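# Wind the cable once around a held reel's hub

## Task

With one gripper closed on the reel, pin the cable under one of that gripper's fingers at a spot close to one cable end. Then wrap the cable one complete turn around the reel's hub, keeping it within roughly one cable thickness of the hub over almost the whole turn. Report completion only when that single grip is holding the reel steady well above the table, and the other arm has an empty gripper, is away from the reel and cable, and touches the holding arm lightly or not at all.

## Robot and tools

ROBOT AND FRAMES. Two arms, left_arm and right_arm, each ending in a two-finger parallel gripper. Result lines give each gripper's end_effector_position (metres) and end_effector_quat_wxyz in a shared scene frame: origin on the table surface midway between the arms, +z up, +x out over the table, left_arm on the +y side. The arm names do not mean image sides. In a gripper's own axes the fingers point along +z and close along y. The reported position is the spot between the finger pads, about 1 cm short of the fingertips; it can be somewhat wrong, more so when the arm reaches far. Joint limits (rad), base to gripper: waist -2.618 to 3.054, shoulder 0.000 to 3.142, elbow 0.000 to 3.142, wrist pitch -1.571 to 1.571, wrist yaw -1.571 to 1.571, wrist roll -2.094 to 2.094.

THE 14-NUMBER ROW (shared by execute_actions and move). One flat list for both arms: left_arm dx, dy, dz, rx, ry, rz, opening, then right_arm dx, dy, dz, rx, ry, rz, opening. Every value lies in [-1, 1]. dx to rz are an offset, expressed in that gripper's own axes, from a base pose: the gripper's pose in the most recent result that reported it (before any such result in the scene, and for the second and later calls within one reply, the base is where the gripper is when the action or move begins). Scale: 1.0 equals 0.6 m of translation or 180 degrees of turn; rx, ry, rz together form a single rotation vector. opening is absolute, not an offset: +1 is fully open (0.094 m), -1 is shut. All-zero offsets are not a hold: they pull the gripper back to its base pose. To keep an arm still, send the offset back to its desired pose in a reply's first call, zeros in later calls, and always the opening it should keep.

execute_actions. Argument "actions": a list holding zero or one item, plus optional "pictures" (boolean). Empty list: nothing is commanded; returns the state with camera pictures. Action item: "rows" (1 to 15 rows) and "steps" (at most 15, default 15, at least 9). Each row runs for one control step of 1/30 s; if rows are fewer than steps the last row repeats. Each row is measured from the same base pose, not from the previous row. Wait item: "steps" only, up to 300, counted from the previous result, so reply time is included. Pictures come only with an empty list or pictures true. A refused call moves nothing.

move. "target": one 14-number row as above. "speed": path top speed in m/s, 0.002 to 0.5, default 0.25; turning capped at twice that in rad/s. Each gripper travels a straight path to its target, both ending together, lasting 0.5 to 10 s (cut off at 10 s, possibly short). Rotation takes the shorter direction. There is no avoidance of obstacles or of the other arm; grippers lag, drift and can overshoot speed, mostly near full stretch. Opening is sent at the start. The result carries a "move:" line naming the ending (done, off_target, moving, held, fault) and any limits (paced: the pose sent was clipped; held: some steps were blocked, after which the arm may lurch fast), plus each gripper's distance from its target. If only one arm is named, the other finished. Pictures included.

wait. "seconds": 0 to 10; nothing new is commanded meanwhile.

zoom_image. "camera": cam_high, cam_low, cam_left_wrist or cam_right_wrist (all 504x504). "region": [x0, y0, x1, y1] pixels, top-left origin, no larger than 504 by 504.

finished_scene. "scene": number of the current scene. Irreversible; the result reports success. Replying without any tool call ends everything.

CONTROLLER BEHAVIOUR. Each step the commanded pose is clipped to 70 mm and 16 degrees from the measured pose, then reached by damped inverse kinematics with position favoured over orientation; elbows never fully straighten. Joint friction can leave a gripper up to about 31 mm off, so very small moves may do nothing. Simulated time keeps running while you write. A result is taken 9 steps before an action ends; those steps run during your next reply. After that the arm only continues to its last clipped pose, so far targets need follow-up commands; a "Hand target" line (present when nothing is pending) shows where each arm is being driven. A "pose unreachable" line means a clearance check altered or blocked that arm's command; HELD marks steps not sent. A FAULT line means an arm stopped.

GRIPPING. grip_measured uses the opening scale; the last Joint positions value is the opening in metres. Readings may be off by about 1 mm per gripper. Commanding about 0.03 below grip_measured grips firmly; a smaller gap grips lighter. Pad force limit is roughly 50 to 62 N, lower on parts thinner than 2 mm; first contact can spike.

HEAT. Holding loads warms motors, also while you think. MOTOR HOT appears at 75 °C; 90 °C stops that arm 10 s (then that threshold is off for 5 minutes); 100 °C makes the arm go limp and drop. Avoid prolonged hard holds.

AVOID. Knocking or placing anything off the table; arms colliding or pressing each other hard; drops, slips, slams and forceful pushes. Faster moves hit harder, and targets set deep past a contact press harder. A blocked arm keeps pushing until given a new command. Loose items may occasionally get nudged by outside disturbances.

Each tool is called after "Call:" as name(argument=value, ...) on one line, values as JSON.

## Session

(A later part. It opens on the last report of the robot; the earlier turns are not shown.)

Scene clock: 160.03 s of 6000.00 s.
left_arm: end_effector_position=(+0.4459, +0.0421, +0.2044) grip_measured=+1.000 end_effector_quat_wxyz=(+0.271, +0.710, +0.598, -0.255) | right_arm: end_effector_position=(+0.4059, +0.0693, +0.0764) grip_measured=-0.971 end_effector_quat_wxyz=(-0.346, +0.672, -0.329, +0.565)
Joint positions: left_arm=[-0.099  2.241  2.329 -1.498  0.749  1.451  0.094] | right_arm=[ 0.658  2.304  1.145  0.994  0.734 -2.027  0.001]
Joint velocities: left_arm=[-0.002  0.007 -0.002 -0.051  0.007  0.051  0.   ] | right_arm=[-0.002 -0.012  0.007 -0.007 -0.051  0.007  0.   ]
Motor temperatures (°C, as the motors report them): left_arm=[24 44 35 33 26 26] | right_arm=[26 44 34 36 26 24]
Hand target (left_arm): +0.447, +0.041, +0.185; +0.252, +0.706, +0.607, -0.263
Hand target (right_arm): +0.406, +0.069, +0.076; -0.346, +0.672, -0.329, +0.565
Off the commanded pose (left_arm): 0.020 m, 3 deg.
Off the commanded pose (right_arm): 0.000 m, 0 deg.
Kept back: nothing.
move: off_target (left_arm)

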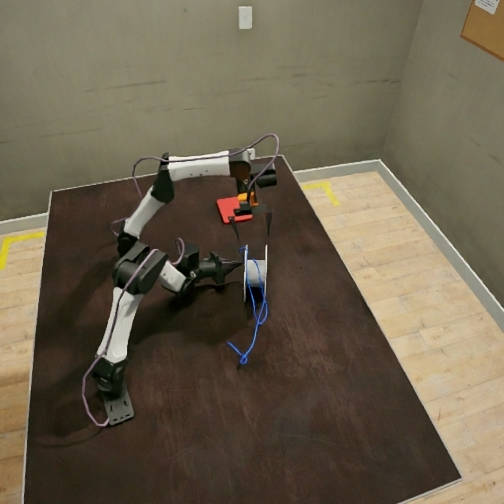

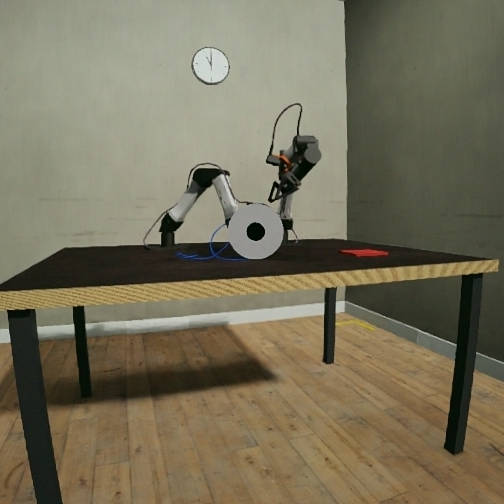

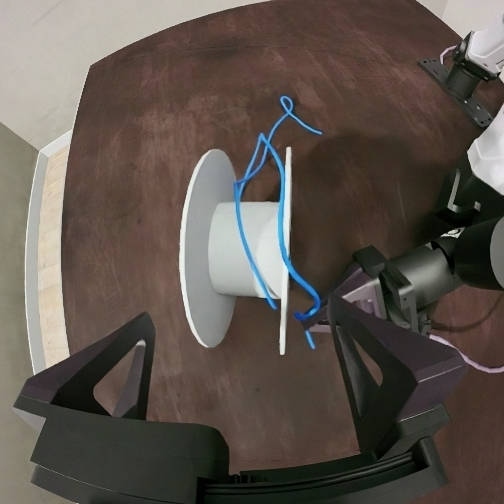

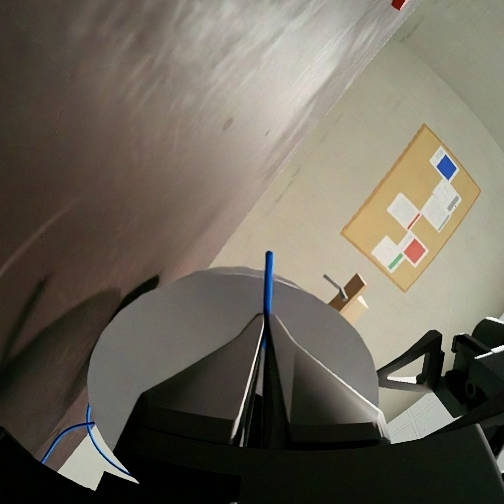

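Call:
move(target=[0.039,-0.015,0.134,0.01,0,0,1, 0,0,0,0,0,0,-1], speed=0.05)

Call:
zoom_image(camera="cam_high", region=[180, 150, 340, 350])

Scene clock: 162.80 s of 6000.00 s.
left_arm: end_effector_position=(+0.4420, +0.0048, +0.1348) grip_measured=+1.000 end_effector_quat_wxyz=(+0.265, +0.715, +0.589, -0.266) | right_arm: end_effector_position=(+0.4059, +0.0693, +0.0764) grip_measured=-0.971 end_effector_quat_wxyz=(-0.346, +0.672, -0.329, +0.565)
Joint positions: left_arm=[-0.179  2.213  1.997 -1.153  0.748  1.376  0.094] | right_arm=[ 0.658  2.304  1.145  0.994  0.734 -2.027  0.001]
Joint velocities: left_arm=[ 0.017 -0.007 -0.012 -0.007 -0.11   0.022  0.   ] | right_arm=[-0.007 -0.002 -0.012  0.007  0.066  0.095  0.001]
Motor temperatures (°C, as the motors report them): left_arm=[24 45 34 33 26 26] | right_arm=[26 44 34 36 26 24]
Hand target (left_arm): +0.438, +0.005, +0.129; +0.259, +0.715, +0.594, -0.264
Hand target (right_arm): +0.406, +0.069, +0.076; -0.346, +0.672, -0.329, +0.565
Off the commanded pose (left_arm): 0.007 m, 1 deg.
Off the commanded pose (right_arm): 0.000 m, 0 deg.
Kept back: nothing.
move: done

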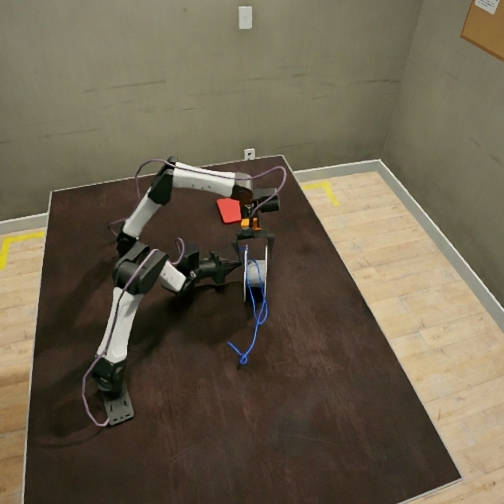

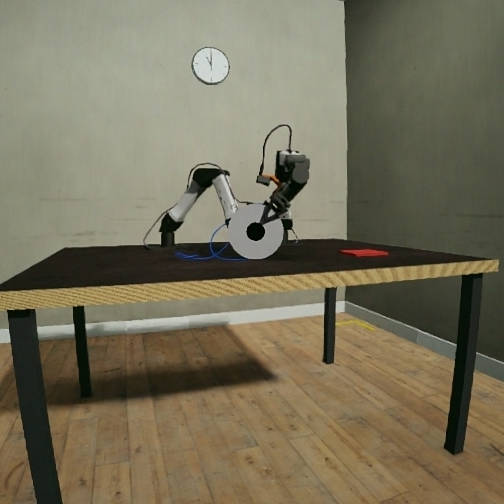

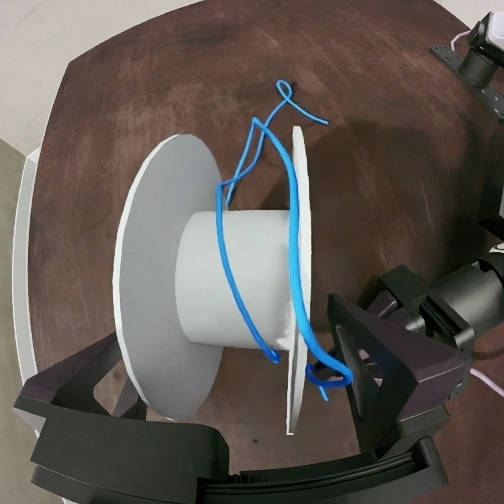

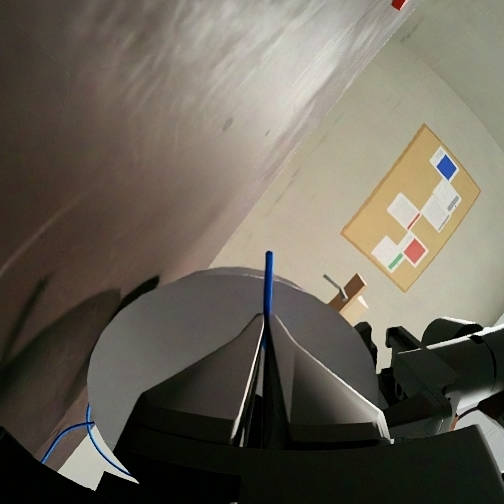

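Region (180, 150, 340, 350) of cam_high's 504x504 image, scaled by 2.520, with more detail than that image has; it fills the left 403 columns of this view, and the rest is white.

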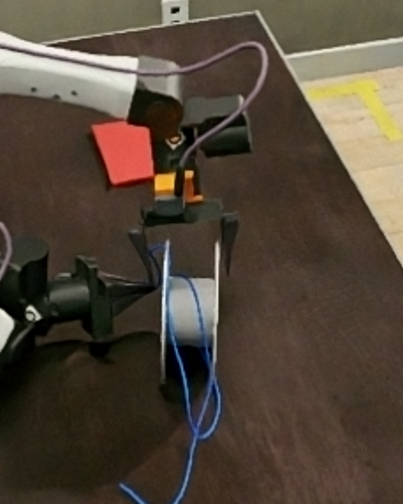

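Cable lies between finger and flange. Close.

Call:
move(target=[0,0.008,0,0,0,0,0.42, 0,0,-0.01,0,0,0,-1], speed=0.03)

Scene clock: 163.73 s of 6000.00 s.
left_arm: end_effector_position=(+0.4422, +0.0047, +0.1349) grip_measured=+0.462 end_effector_quat_wxyz=(+0.266, +0.715, +0.589, -0.266) | right_arm: end_effector_position=(+0.4059, +0.0691, +0.0764) grip_measured=-0.971 end_effector_quat_wxyz=(-0.346, +0.672, -0.330, +0.566)
Joint positions: left_arm=[-0.179  2.213  1.997 -1.152  0.749  1.375  0.069] | right_arm=[ 0.658  2.304  1.145  0.994  0.736 -2.027  0.001]
Joint velocities: left_arm=[-0.002  0.002 -0.017  0.11   0.007  0.022  0.   ] | right_arm=[-0.002 -0.022 -0.007 -0.007  0.007  0.051 -0.002]
Motor temperatures (°C, as the motors report them): left_arm=[24 45 34 32 26 26] | right_arm=[26 44 34 36 26 24]
Hand target (left_arm): +0.447, +0.004, +0.135; +0.266, +0.715, +0.590, -0.265
Hand target (right_arm): +0.400, +0.069, +0.077; -0.346, +0.672, -0.329, +0.565
Off the commanded pose (left_arm): 0.005 m, 0 deg.
Off the commanded pose (right_arm): 0.006 m, 0 deg.
Kept back: nothing.
move: done

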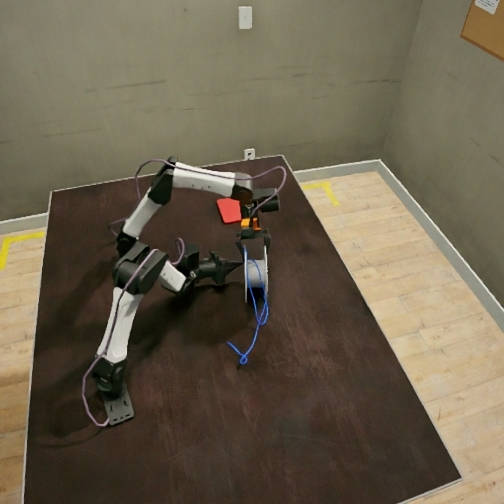

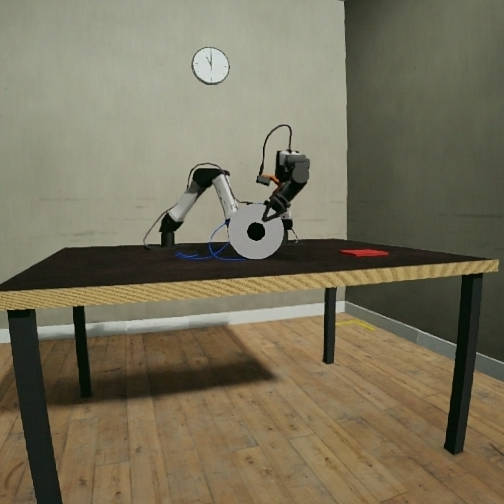

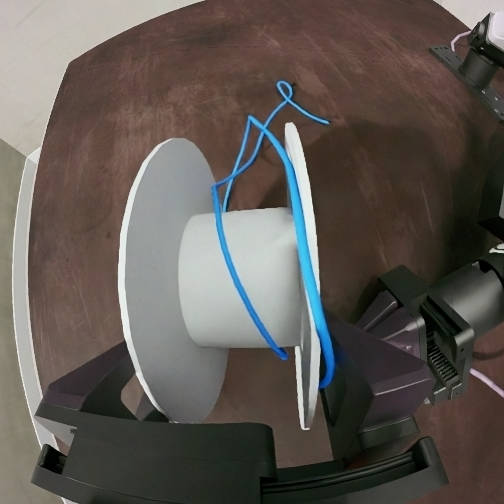

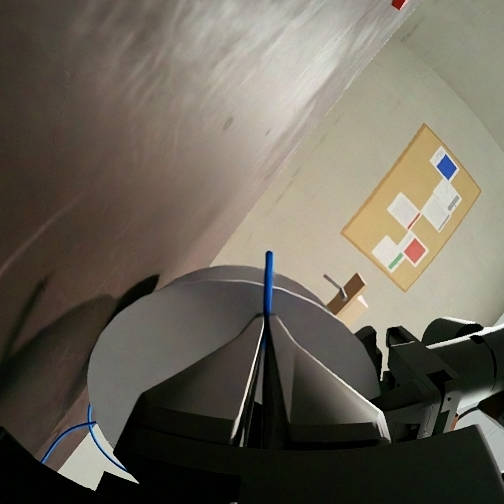

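Call:
move(target=[0,-0.008,0,0,0,0,0.62, 0.035,0.07,-0.005,0,0,0,-1], speed=0.03)

Call:
move(target=[0,0,0,0,0,0,0.42, 0,0,0,0,0,0,-1], speed=0.03)

Scene clock: 165.90 s of 6000.00 s.
left_arm: end_effector_position=(+0.4422, +0.0046, +0.1350) grip_measured=+0.618 end_effector_quat_wxyz=(+0.266, +0.715, +0.589, -0.266) | right_arm: end_effector_position=(+0.4052, +0.0381, +0.0668) grip_measured=-0.971 end_effector_quat_wxyz=(-0.360, +0.662, -0.332, +0.567)
Joint positions: left_arm=[-0.179  2.213  1.997 -1.152  0.75   1.375  0.076] | right_arm=[ 0.605  2.304  1.027  1.152  0.678 -2.033  0.001]
Joint velocities: left_arm=[ 0.007 -0.002 -0.007 -0.037 -0.022 -0.051 -0.002] | right_arm=[ 0.007 -0.002  0.002 -0.007 -0.007 -0.007  0.001]
Motor temperatures (°C, as the motors report them): left_arm=[24 45 34 32 26 26] | right_arm=[26 44 34 36 26 24]
Hand target (left_arm): +0.437, +0.005, +0.134; +0.266, +0.715, +0.589, -0.266
Hand target (right_arm): +0.404, +0.029, +0.053; -0.346, +0.672, -0.329, +0.566
Off the commanded pose (left_arm): 0.005 m, 0 deg.
Off the commanded pose (right_arm): 0.017 m, 2 deg.
Kept back: nothing.
move: off_target (right_arm)

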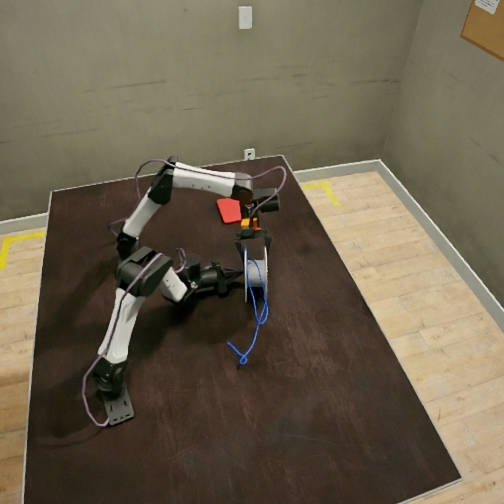

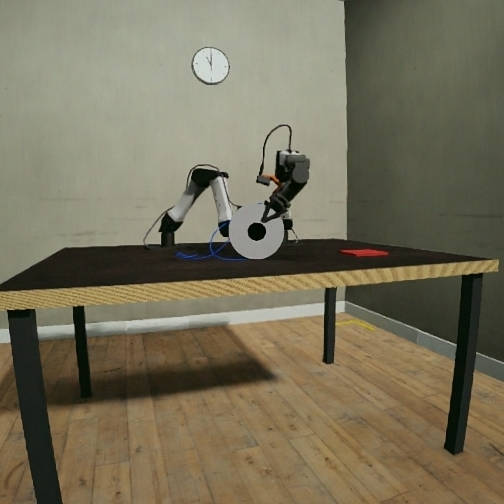

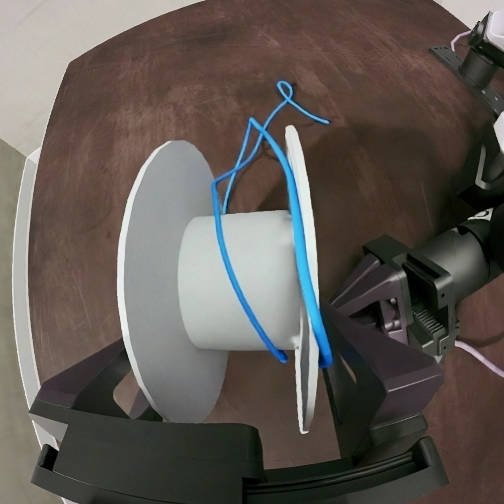

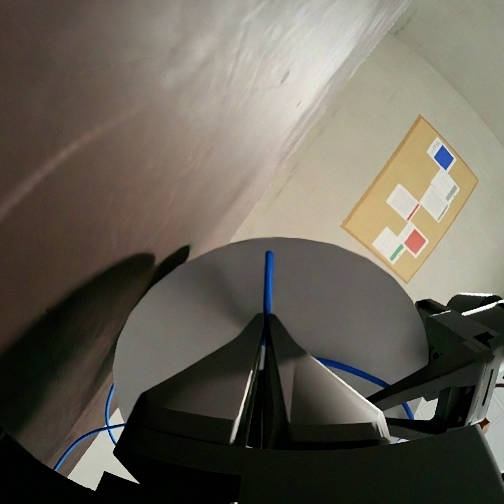

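Scene clock: 166.40 s of 6000.00 s.
left_arm: end_effector_position=(+0.4419, +0.0045, +0.1351) grip_measured=+0.459 end_effector_quat_wxyz=(+0.266, +0.715, +0.589, -0.267) | right_arm: end_effector_position=(+0.4052, +0.0381, +0.0668) grip_measured=-0.971 end_effector_quat_wxyz=(-0.360, +0.662, -0.332, +0.567)
Joint positions: left_arm=[-0.179  2.213  1.997 -1.153  0.751  1.375  0.069] | right_arm=[ 0.605  2.304  1.027  1.152  0.678 -2.033  0.001]
Joint velocities: left_arm=[-0.017 -0.002 -0.012 -0.095 -0.066 -0.066  0.   ] | right_arm=[-0.007  0.007 -0.017 -0.051 -0.022  0.007  0.001]
Motor temperatures (°C, as the motors report them): left_arm=[24 46 34 32 26 26] | right_arm=[26 44 34 36 26 24]
Hand target (left_arm): +0.442, +0.005, +0.135; +0.266, +0.715, +0.589, -0.266
Hand target (right_arm): +0.405, +0.038, +0.067; -0.360, +0.662, -0.332, +0.567
Off the commanded pose (left_arm): 0.000 m, 0 deg.
Off the commanded pose (right_arm): 0.000 m, 0 deg.
Kept back: nothing.
move: done

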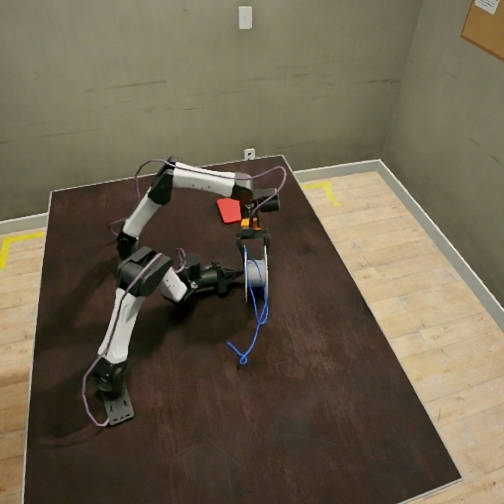

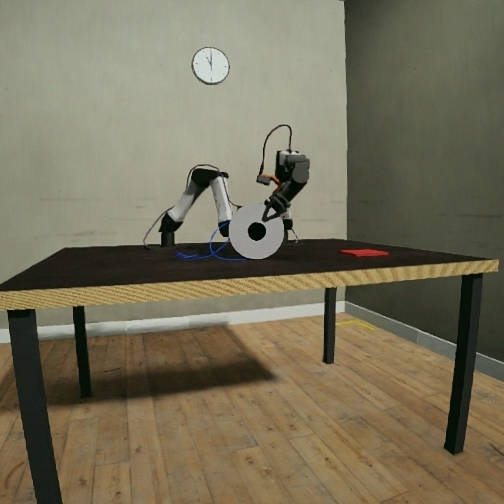

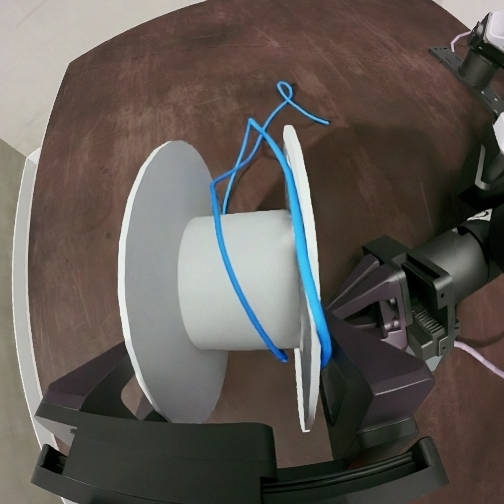

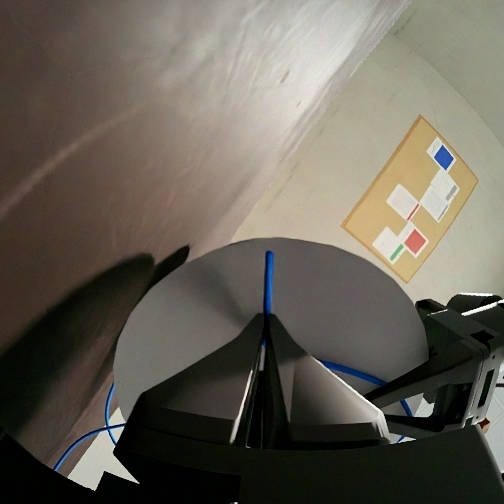

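Call:
move(target=[0,0,-0.045,0,0,0,0.64, 0,0,0,0,0,0,-1], speed=0.02)

Call:
move(target=[0,0,0,0,0,0,0.42, 0,0,0,0,0,0,-1], speed=0.03)

Scene clock: 170.03 s of 6000.00 s.
left_arm: end_effector_position=(+0.4423, +0.0204, +0.1484) grip_measured=+0.638 end_effector_quat_wxyz=(+0.263, +0.713, +0.591, -0.269) | right_arm: end_effector_position=(+0.4052, +0.0381, +0.0668) grip_measured=-0.971 end_effector_quat_wxyz=(-0.360, +0.662, -0.332, +0.567)
Joint positions: left_arm=[-0.144  2.213  2.052 -1.246  0.758  1.419  0.077] | right_arm=[ 0.605  2.304  1.027  1.152  0.678 -2.033  0.001]
Joint velocities: left_arm=[-0.012 -0.017 -0.012  0.037  0.007  0.007 -0.   ] | right_arm=[ 0.012  0.007  0.002  0.037  0.007 -0.022  0.   ]
Motor temperatures (°C, as the motors report them): left_arm=[24 47 35 32 26 26] | right_arm=[26 45 34 36 26 24]
Hand target (left_arm): +0.443, +0.023, +0.154; +0.266, +0.714, +0.589, -0.267
Hand target (right_arm): +0.405, +0.038, +0.067; -0.360, +0.662, -0.332, +0.567
Off the commanded pose (left_arm): 0.007 m, 0 deg.
Off the commanded pose (right_arm): 0.000 m, 0 deg.
Kept back: nothing.
move: done

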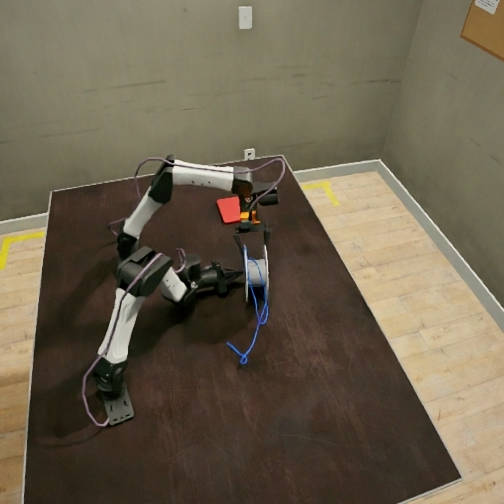

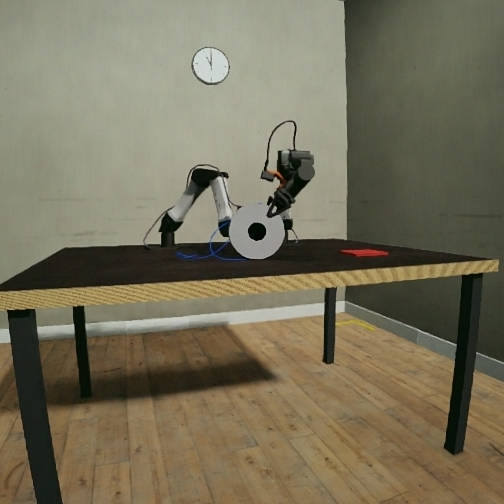

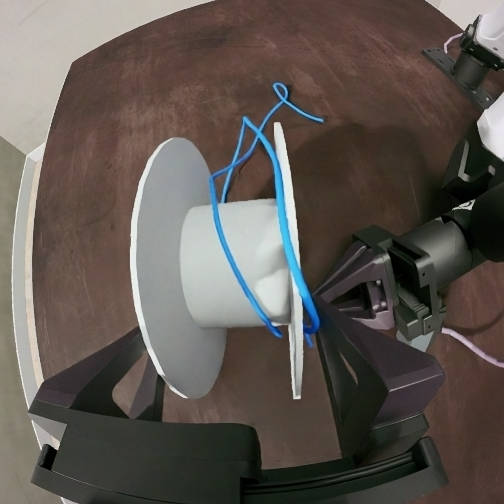

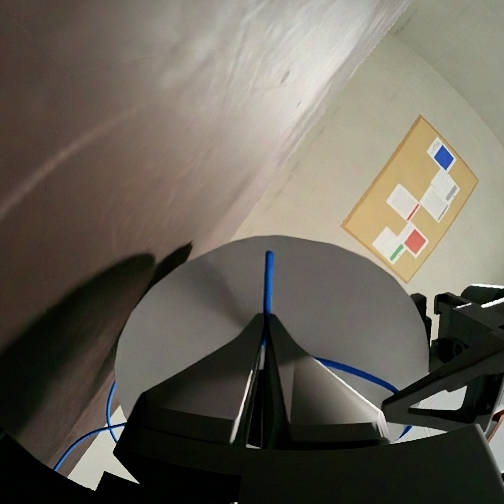

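Scene clock: 170.53 s of 6000.00 s.
left_arm: end_effector_position=(+0.4422, +0.0201, +0.1487) grip_measured=+0.464 end_effector_quat_wxyz=(+0.264, +0.713, +0.591, -0.270) | right_arm: end_effector_position=(+0.4052, +0.0381, +0.0668) grip_measured=-0.971 end_effector_quat_wxyz=(-0.360, +0.662, -0.332, +0.567)
Joint positions: left_arm=[-0.144  2.213  2.052 -1.246  0.76   1.419  0.069] | right_arm=[ 0.605  2.304  1.027  1.152  0.678 -2.033  0.001]
Joint velocities: left_arm=[ 0.002 -0.012  0.002  0.037  0.051 -0.022 -0.   ] | right_arm=[ 0.012 -0.012  0.002 -0.037  0.022  0.037 -0.   ]
Motor temperatures (°C, as the motors report them): left_arm=[24 47 35 32 26 26] | right_arm=[26 45 34 36 26 24]
Hand target (left_arm): +0.442, +0.020, +0.148; +0.263, +0.713, +0.591, -0.269
Hand target (right_arm): +0.405, +0.038, +0.067; -0.360, +0.662, -0.332, +0.567
Off the commanded pose (left_arm): 0.000 m, 0 deg.
Off the commanded pose (right_arm): 0.000 m, 0 deg.
Kept back: nothing.
move: done

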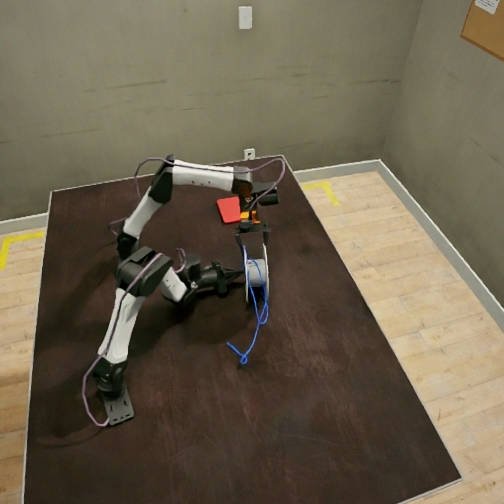

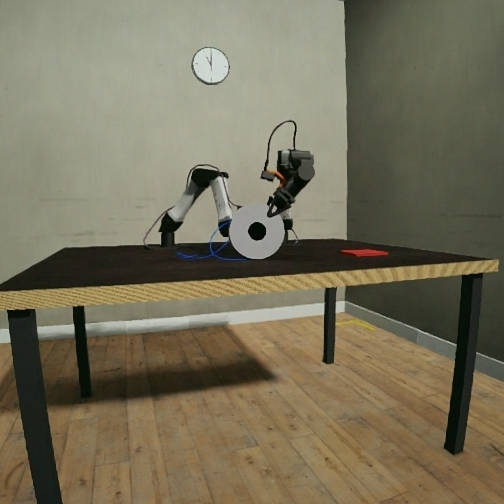

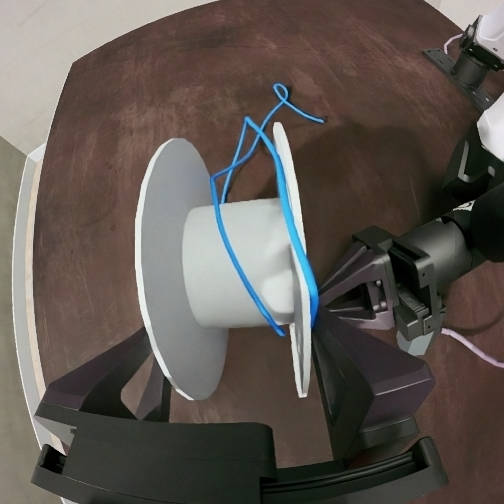

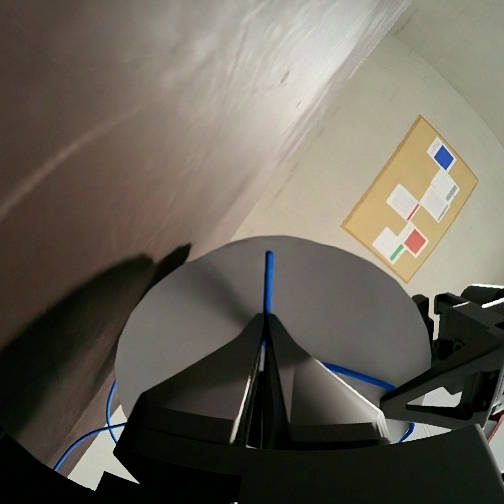

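Call:
move(target=[0,0,0,0,0,0,0.42, 0,0,-0.14,0,0,0,-0.6], speed=0.08)

Call:
move(target=[0,0,0,0,0,0,0.42, 0.455,0.161,0.035,-0.464,-0.103,0.165,-0.3], speed=0.2)

Scene clock: 172.87 s of 6000.00 s.
left_arm: end_effector_position=(+0.4422, +0.0201, +0.1487) grip_measured=+0.464 end_effector_quat_wxyz=(+0.264, +0.713, +0.591, -0.270) | right_arm: end_effector_position=(+0.3276, +0.0337, +0.0718) grip_measured=-0.602 end_effector_quat_wxyz=(-0.357, +0.666, -0.330, +0.567)
Joint positions: left_arm=[-0.144  2.213  2.052 -1.246  0.76   1.419  0.069] | right_arm=[ 0.755  2.17   0.776  1.242  0.824 -2.007  0.019]
Joint velocities: left_arm=[-0.017 -0.017  0.007 -0.007 -0.051  0.037  0.001] | right_arm=[-0.007 -0.012 -0.002 -0.051 -0.11  -0.007  0.   ]
Motor temperatures (°C, as the motors report them): left_arm=[24 47 35 32 26 26] | right_arm=[26 45 34 36 26 24]
Hand target (left_arm): +0.442, +0.020, +0.149; +0.264, +0.713, +0.591, -0.270
Hand target (right_arm): +0.322, +0.030, +0.075; -0.360, +0.663, -0.333, +0.566
Off the commanded pose (left_arm): 0.000 m, 0 deg.
Off the commanded pose (right_arm): 0.008 m, 1 deg.
Kept back: nothing.
move: done

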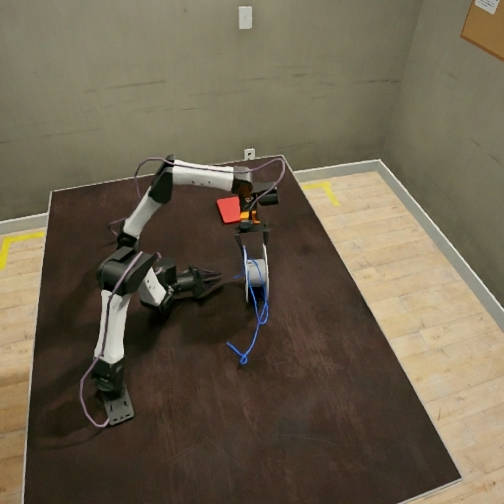

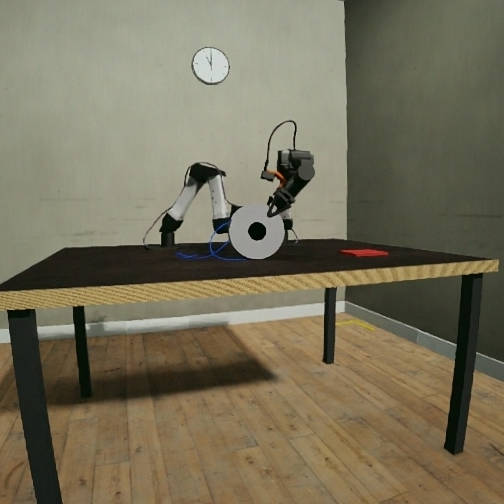

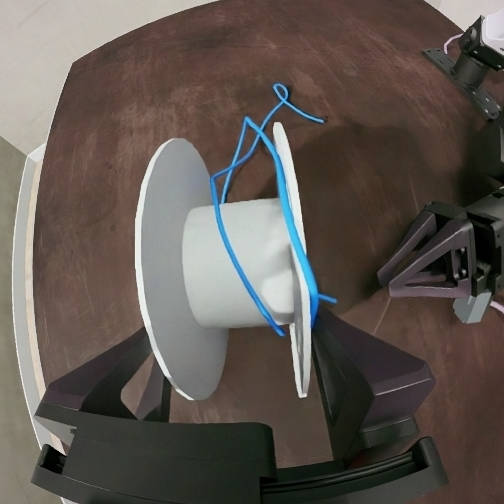

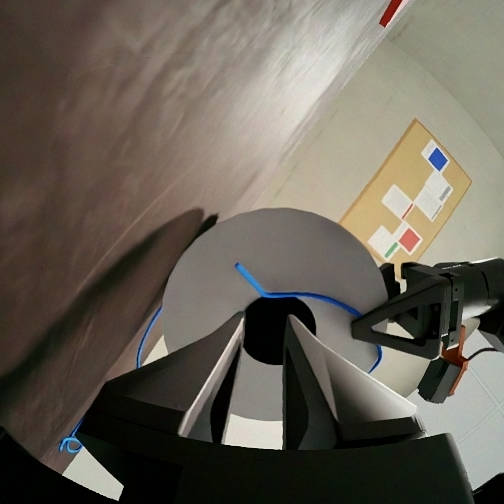

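Scene clock: 177.53 s of 6000.00 s.
left_arm: end_effector_position=(+0.4422, +0.0201, +0.1487) grip_measured=+0.464 end_effector_quat_wxyz=(+0.264, +0.713, +0.591, -0.270) | right_arm: end_effector_position=(+0.3809, -0.2475, +0.1283) grip_measured=-0.301 end_effector_quat_wxyz=(-0.005, -0.710, +0.704, -0.007)
Joint positions: left_arm=[-0.144  2.213  2.052 -1.246  0.76   1.419  0.069] | right_arm=[-0.141  2.227  2.192 -1.533  0.017 -1.542  0.033]
Joint velocities: left_arm=[-0.002  0.017 -0.007 -0.037  0.051  0.037 -0.001] | right_arm=[-0.017 -0.017 -0.002 -0.022 -0.022  0.007 -0.001]
Motor temperatures (°C, as the motors report them): left_arm=[24 48 35 32 26 26] | right_arm=[26 45 34 35 26 24]
Hand target (left_arm): +0.442, +0.020, +0.149; +0.264, +0.713, +0.591, -0.270
Hand target (right_arm): +0.384, -0.248, +0.128; +0.002, +0.711, -0.703, +0.004
Off the commanded pose (left_arm): 0.000 m, 0 deg.
Off the commanded pose (right_arm): 0.004 m, 1 deg.
Kept back: nothing.
move: done

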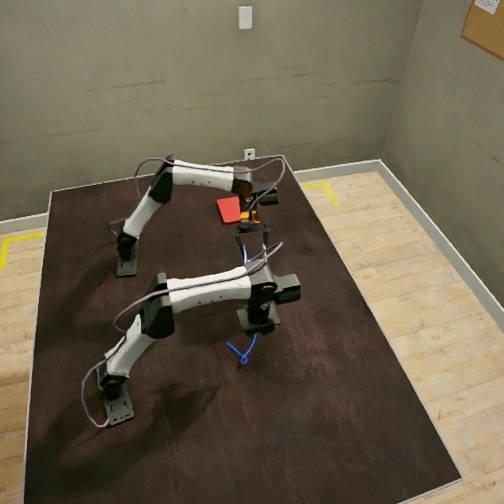

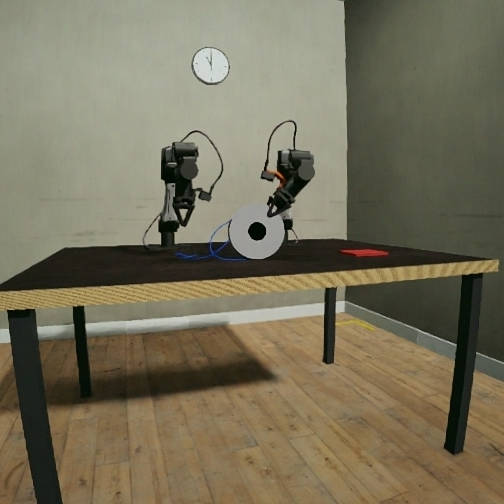

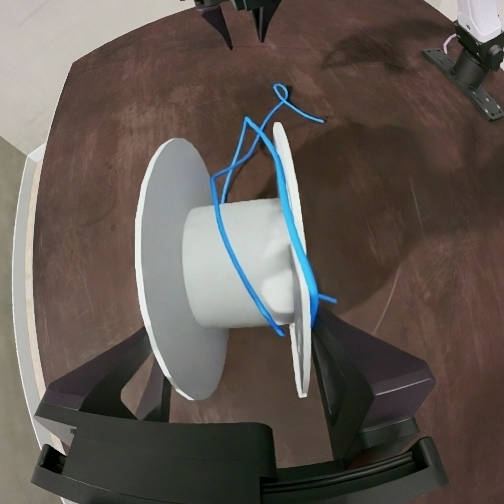

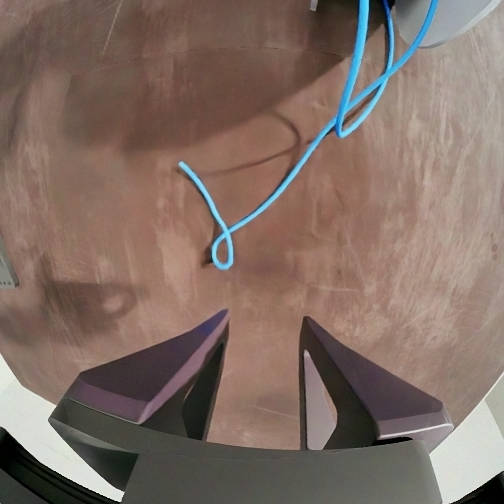

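Call:
move(target=[0,0,0,0,0,0,0.42, -0.085,0,0.14,0,0,0.2,-0.1], speed=0.12)

Scene clock: 180.87 s of 6000.00 s.
left_arm: end_effector_position=(+0.4422, +0.0201, +0.1487) grip_measured=+0.464 end_effector_quat_wxyz=(+0.264, +0.713, +0.591, -0.270) | right_arm: end_effector_position=(+0.3867, -0.2013, +0.0539) grip_measured=-0.102 end_effector_quat_wxyz=(+0.009, -0.458, +0.889, -0.012)
Joint positions: left_arm=[-0.144  2.213  2.052 -1.246  0.76   1.419  0.069] | right_arm=[-0.036  2.227  1.896 -1.215  0.016 -0.81   0.042]
Joint velocities: left_arm=[-0.002 -0.002  0.022 -0.066  0.022 -0.007  0.   ] | right_arm=[-0.002 -0.007  0.007 -0.022 -0.081 -0.081 -0.001]
Motor temperatures (°C, as the motors report them): left_arm=[24 49 35 32 27 26] | right_arm=[26 45 34 35 26 24]
Hand target (left_arm): +0.442, +0.020, +0.149; +0.264, +0.713, +0.591, -0.270
Hand target (right_arm): +0.381, -0.198, +0.044; -0.002, -0.458, +0.889, -0.007
Off the commanded pose (left_arm): 0.000 m, 0 deg.
Off the commanded pose (right_arm): 0.012 m, 1 deg.
Kept back: nothing.
move: off_target (right_arm)

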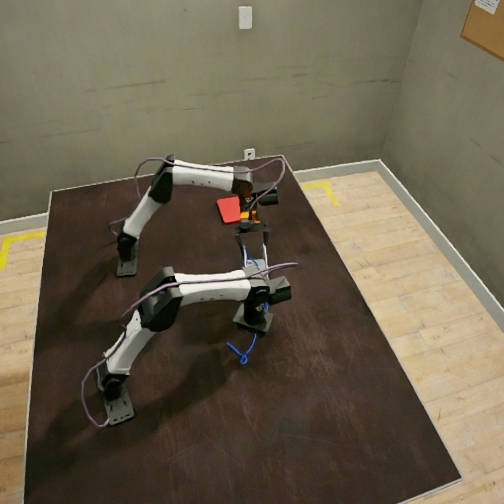

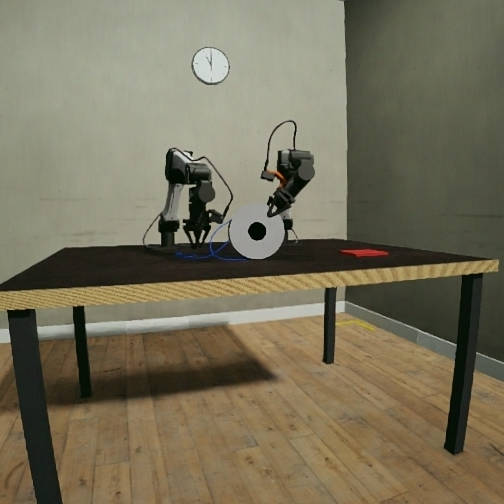

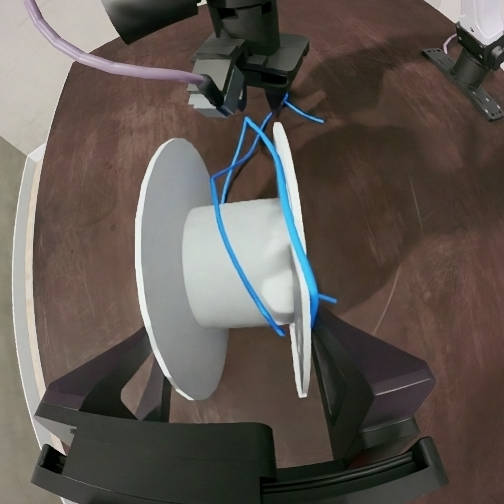

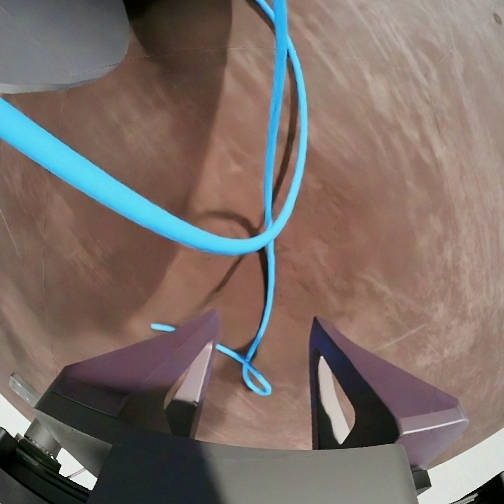

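Call:
move(target=[0,0,0,0,0,0,0.42, 0.015,0,0.08,0,0,0,-0.1], speed=0.05)

Call:
move(target=[0,0,0,0,0,0,0.42, 0,0,0.005,0,0,0,-1], speed=0.05)

Scene clock: 182.50 s of 6000.00 s.
left_arm: end_effector_position=(+0.4422, +0.0201, +0.1487) grip_measured=+0.464 end_effector_quat_wxyz=(+0.264, +0.713, +0.591, -0.270) | right_arm: end_effector_position=(+0.3878, -0.2045, +0.0183) grip_measured=-0.102 end_effector_quat_wxyz=(+0.022, -0.458, +0.888, -0.016)
Joint positions: left_arm=[-0.144  2.213  2.052 -1.246  0.76   1.419  0.069] | right_arm=[-0.044  2.227  1.751 -1.043  0.016 -0.819  0.042]
Joint velocities: left_arm=[-0.022  0.002  0.002  0.037  0.007  0.007  0.   ] | right_arm=[ 0.002 -0.007 -0.032  0.022  0.037 -0.066 -0.   ]
Motor temperatures (°C, as the motors report them): left_arm=[24 49 35 32 27 26] | right_arm=[26 45 34 34 26 24]
Hand target (left_arm): +0.442, +0.020, +0.149; +0.264, +0.713, +0.591, -0.270
Hand target (right_arm): +0.382, -0.209, +0.006; +0.009, -0.458, +0.889, -0.012
Off the commanded pose (left_arm): 0.000 m, 0 deg.
Off the commanded pose (right_arm): 0.014 m, 2 deg.
Kept back: nothing.
move: off_target (right_arm)

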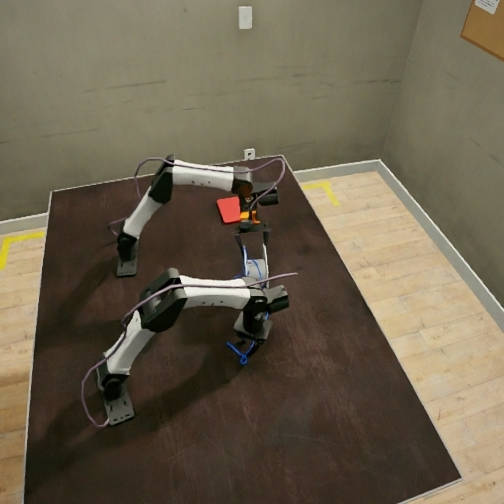

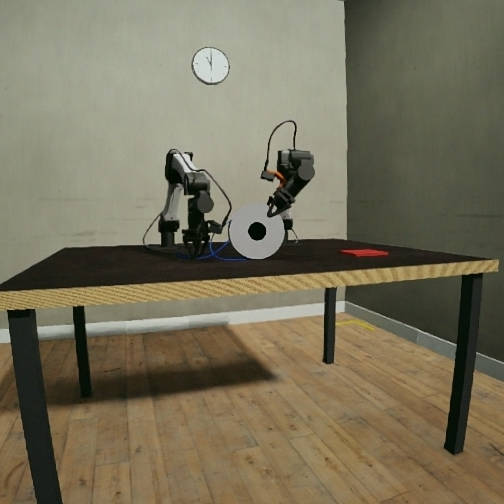

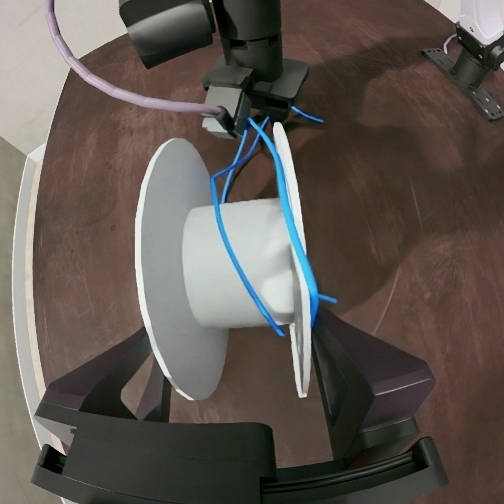

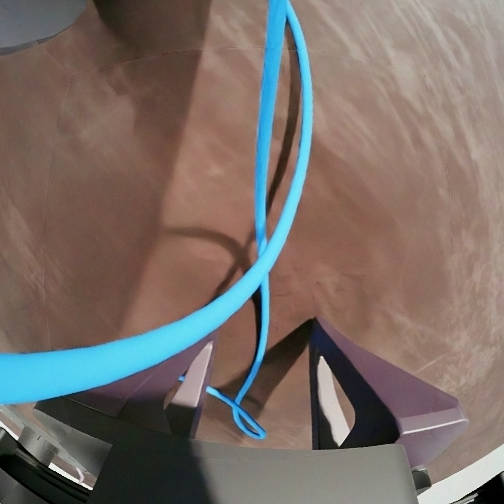

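Scene clock: 183.20 s of 6000.00 s.
left_arm: end_effector_position=(+0.4422, +0.0201, +0.1487) grip_measured=+0.464 end_effector_quat_wxyz=(+0.264, +0.713, +0.591, -0.270) | right_arm: end_effector_position=(+0.3878, -0.2045, +0.0183) grip_measured=-0.971 end_effector_quat_wxyz=(+0.022, -0.458, +0.888, -0.016)
Joint positions: left_arm=[-0.144  2.213  2.052 -1.246  0.76   1.419  0.069] | right_arm=[-0.044  2.227  1.751 -1.043  0.016 -0.819  0.001]
Joint velocities: left_arm=[ 0.007  0.007  0.012  0.022  0.037 -0.007  0.001] | right_arm=[-0.002  0.007  0.012  0.007  0.051  0.007 -0.001]
Motor temperatures (°C, as the motors report them): left_arm=[24 49 35 32 27 26] | right_arm=[26 45 34 34 26 24]
Hand target (left_arm): +0.442, +0.020, +0.149; +0.264, +0.713, +0.591, -0.270
Hand target (right_arm): +0.388, -0.205, +0.015; +0.022, -0.458, +0.888, -0.016
Off the commanded pose (left_arm): 0.000 m, 0 deg.
Off the commanded pose (right_arm): 0.003 m, 0 deg.
Kept back: nothing.
move: done

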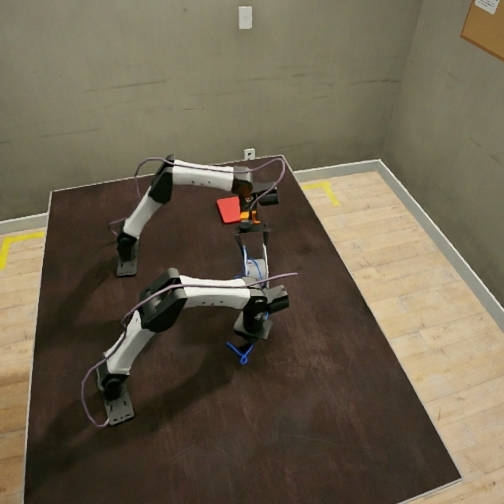

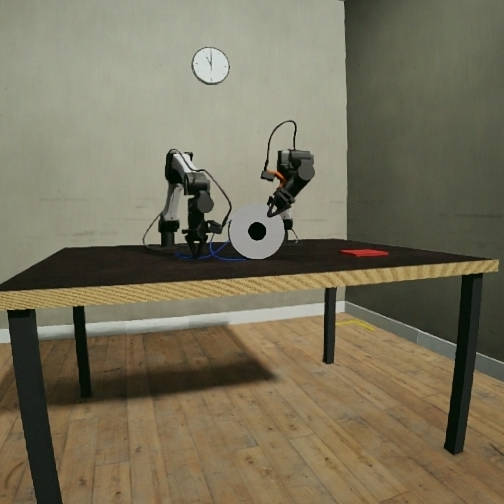

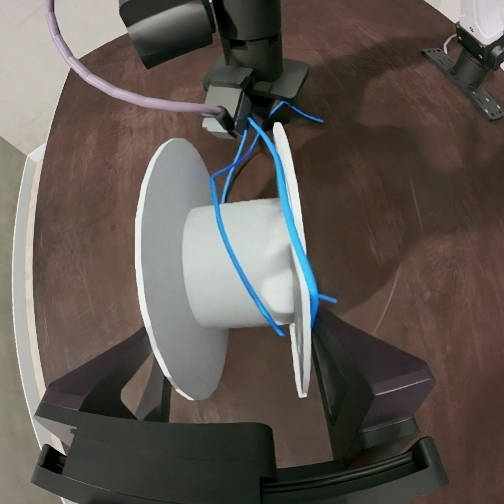

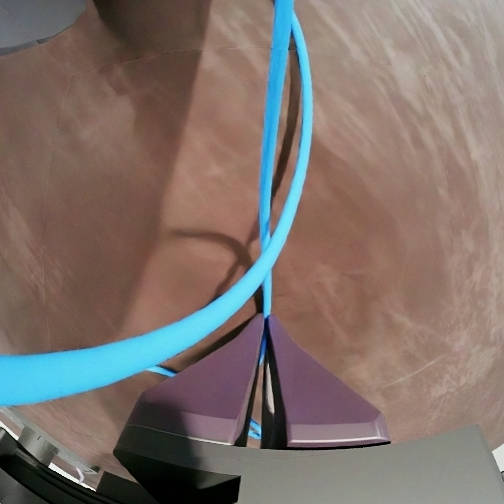

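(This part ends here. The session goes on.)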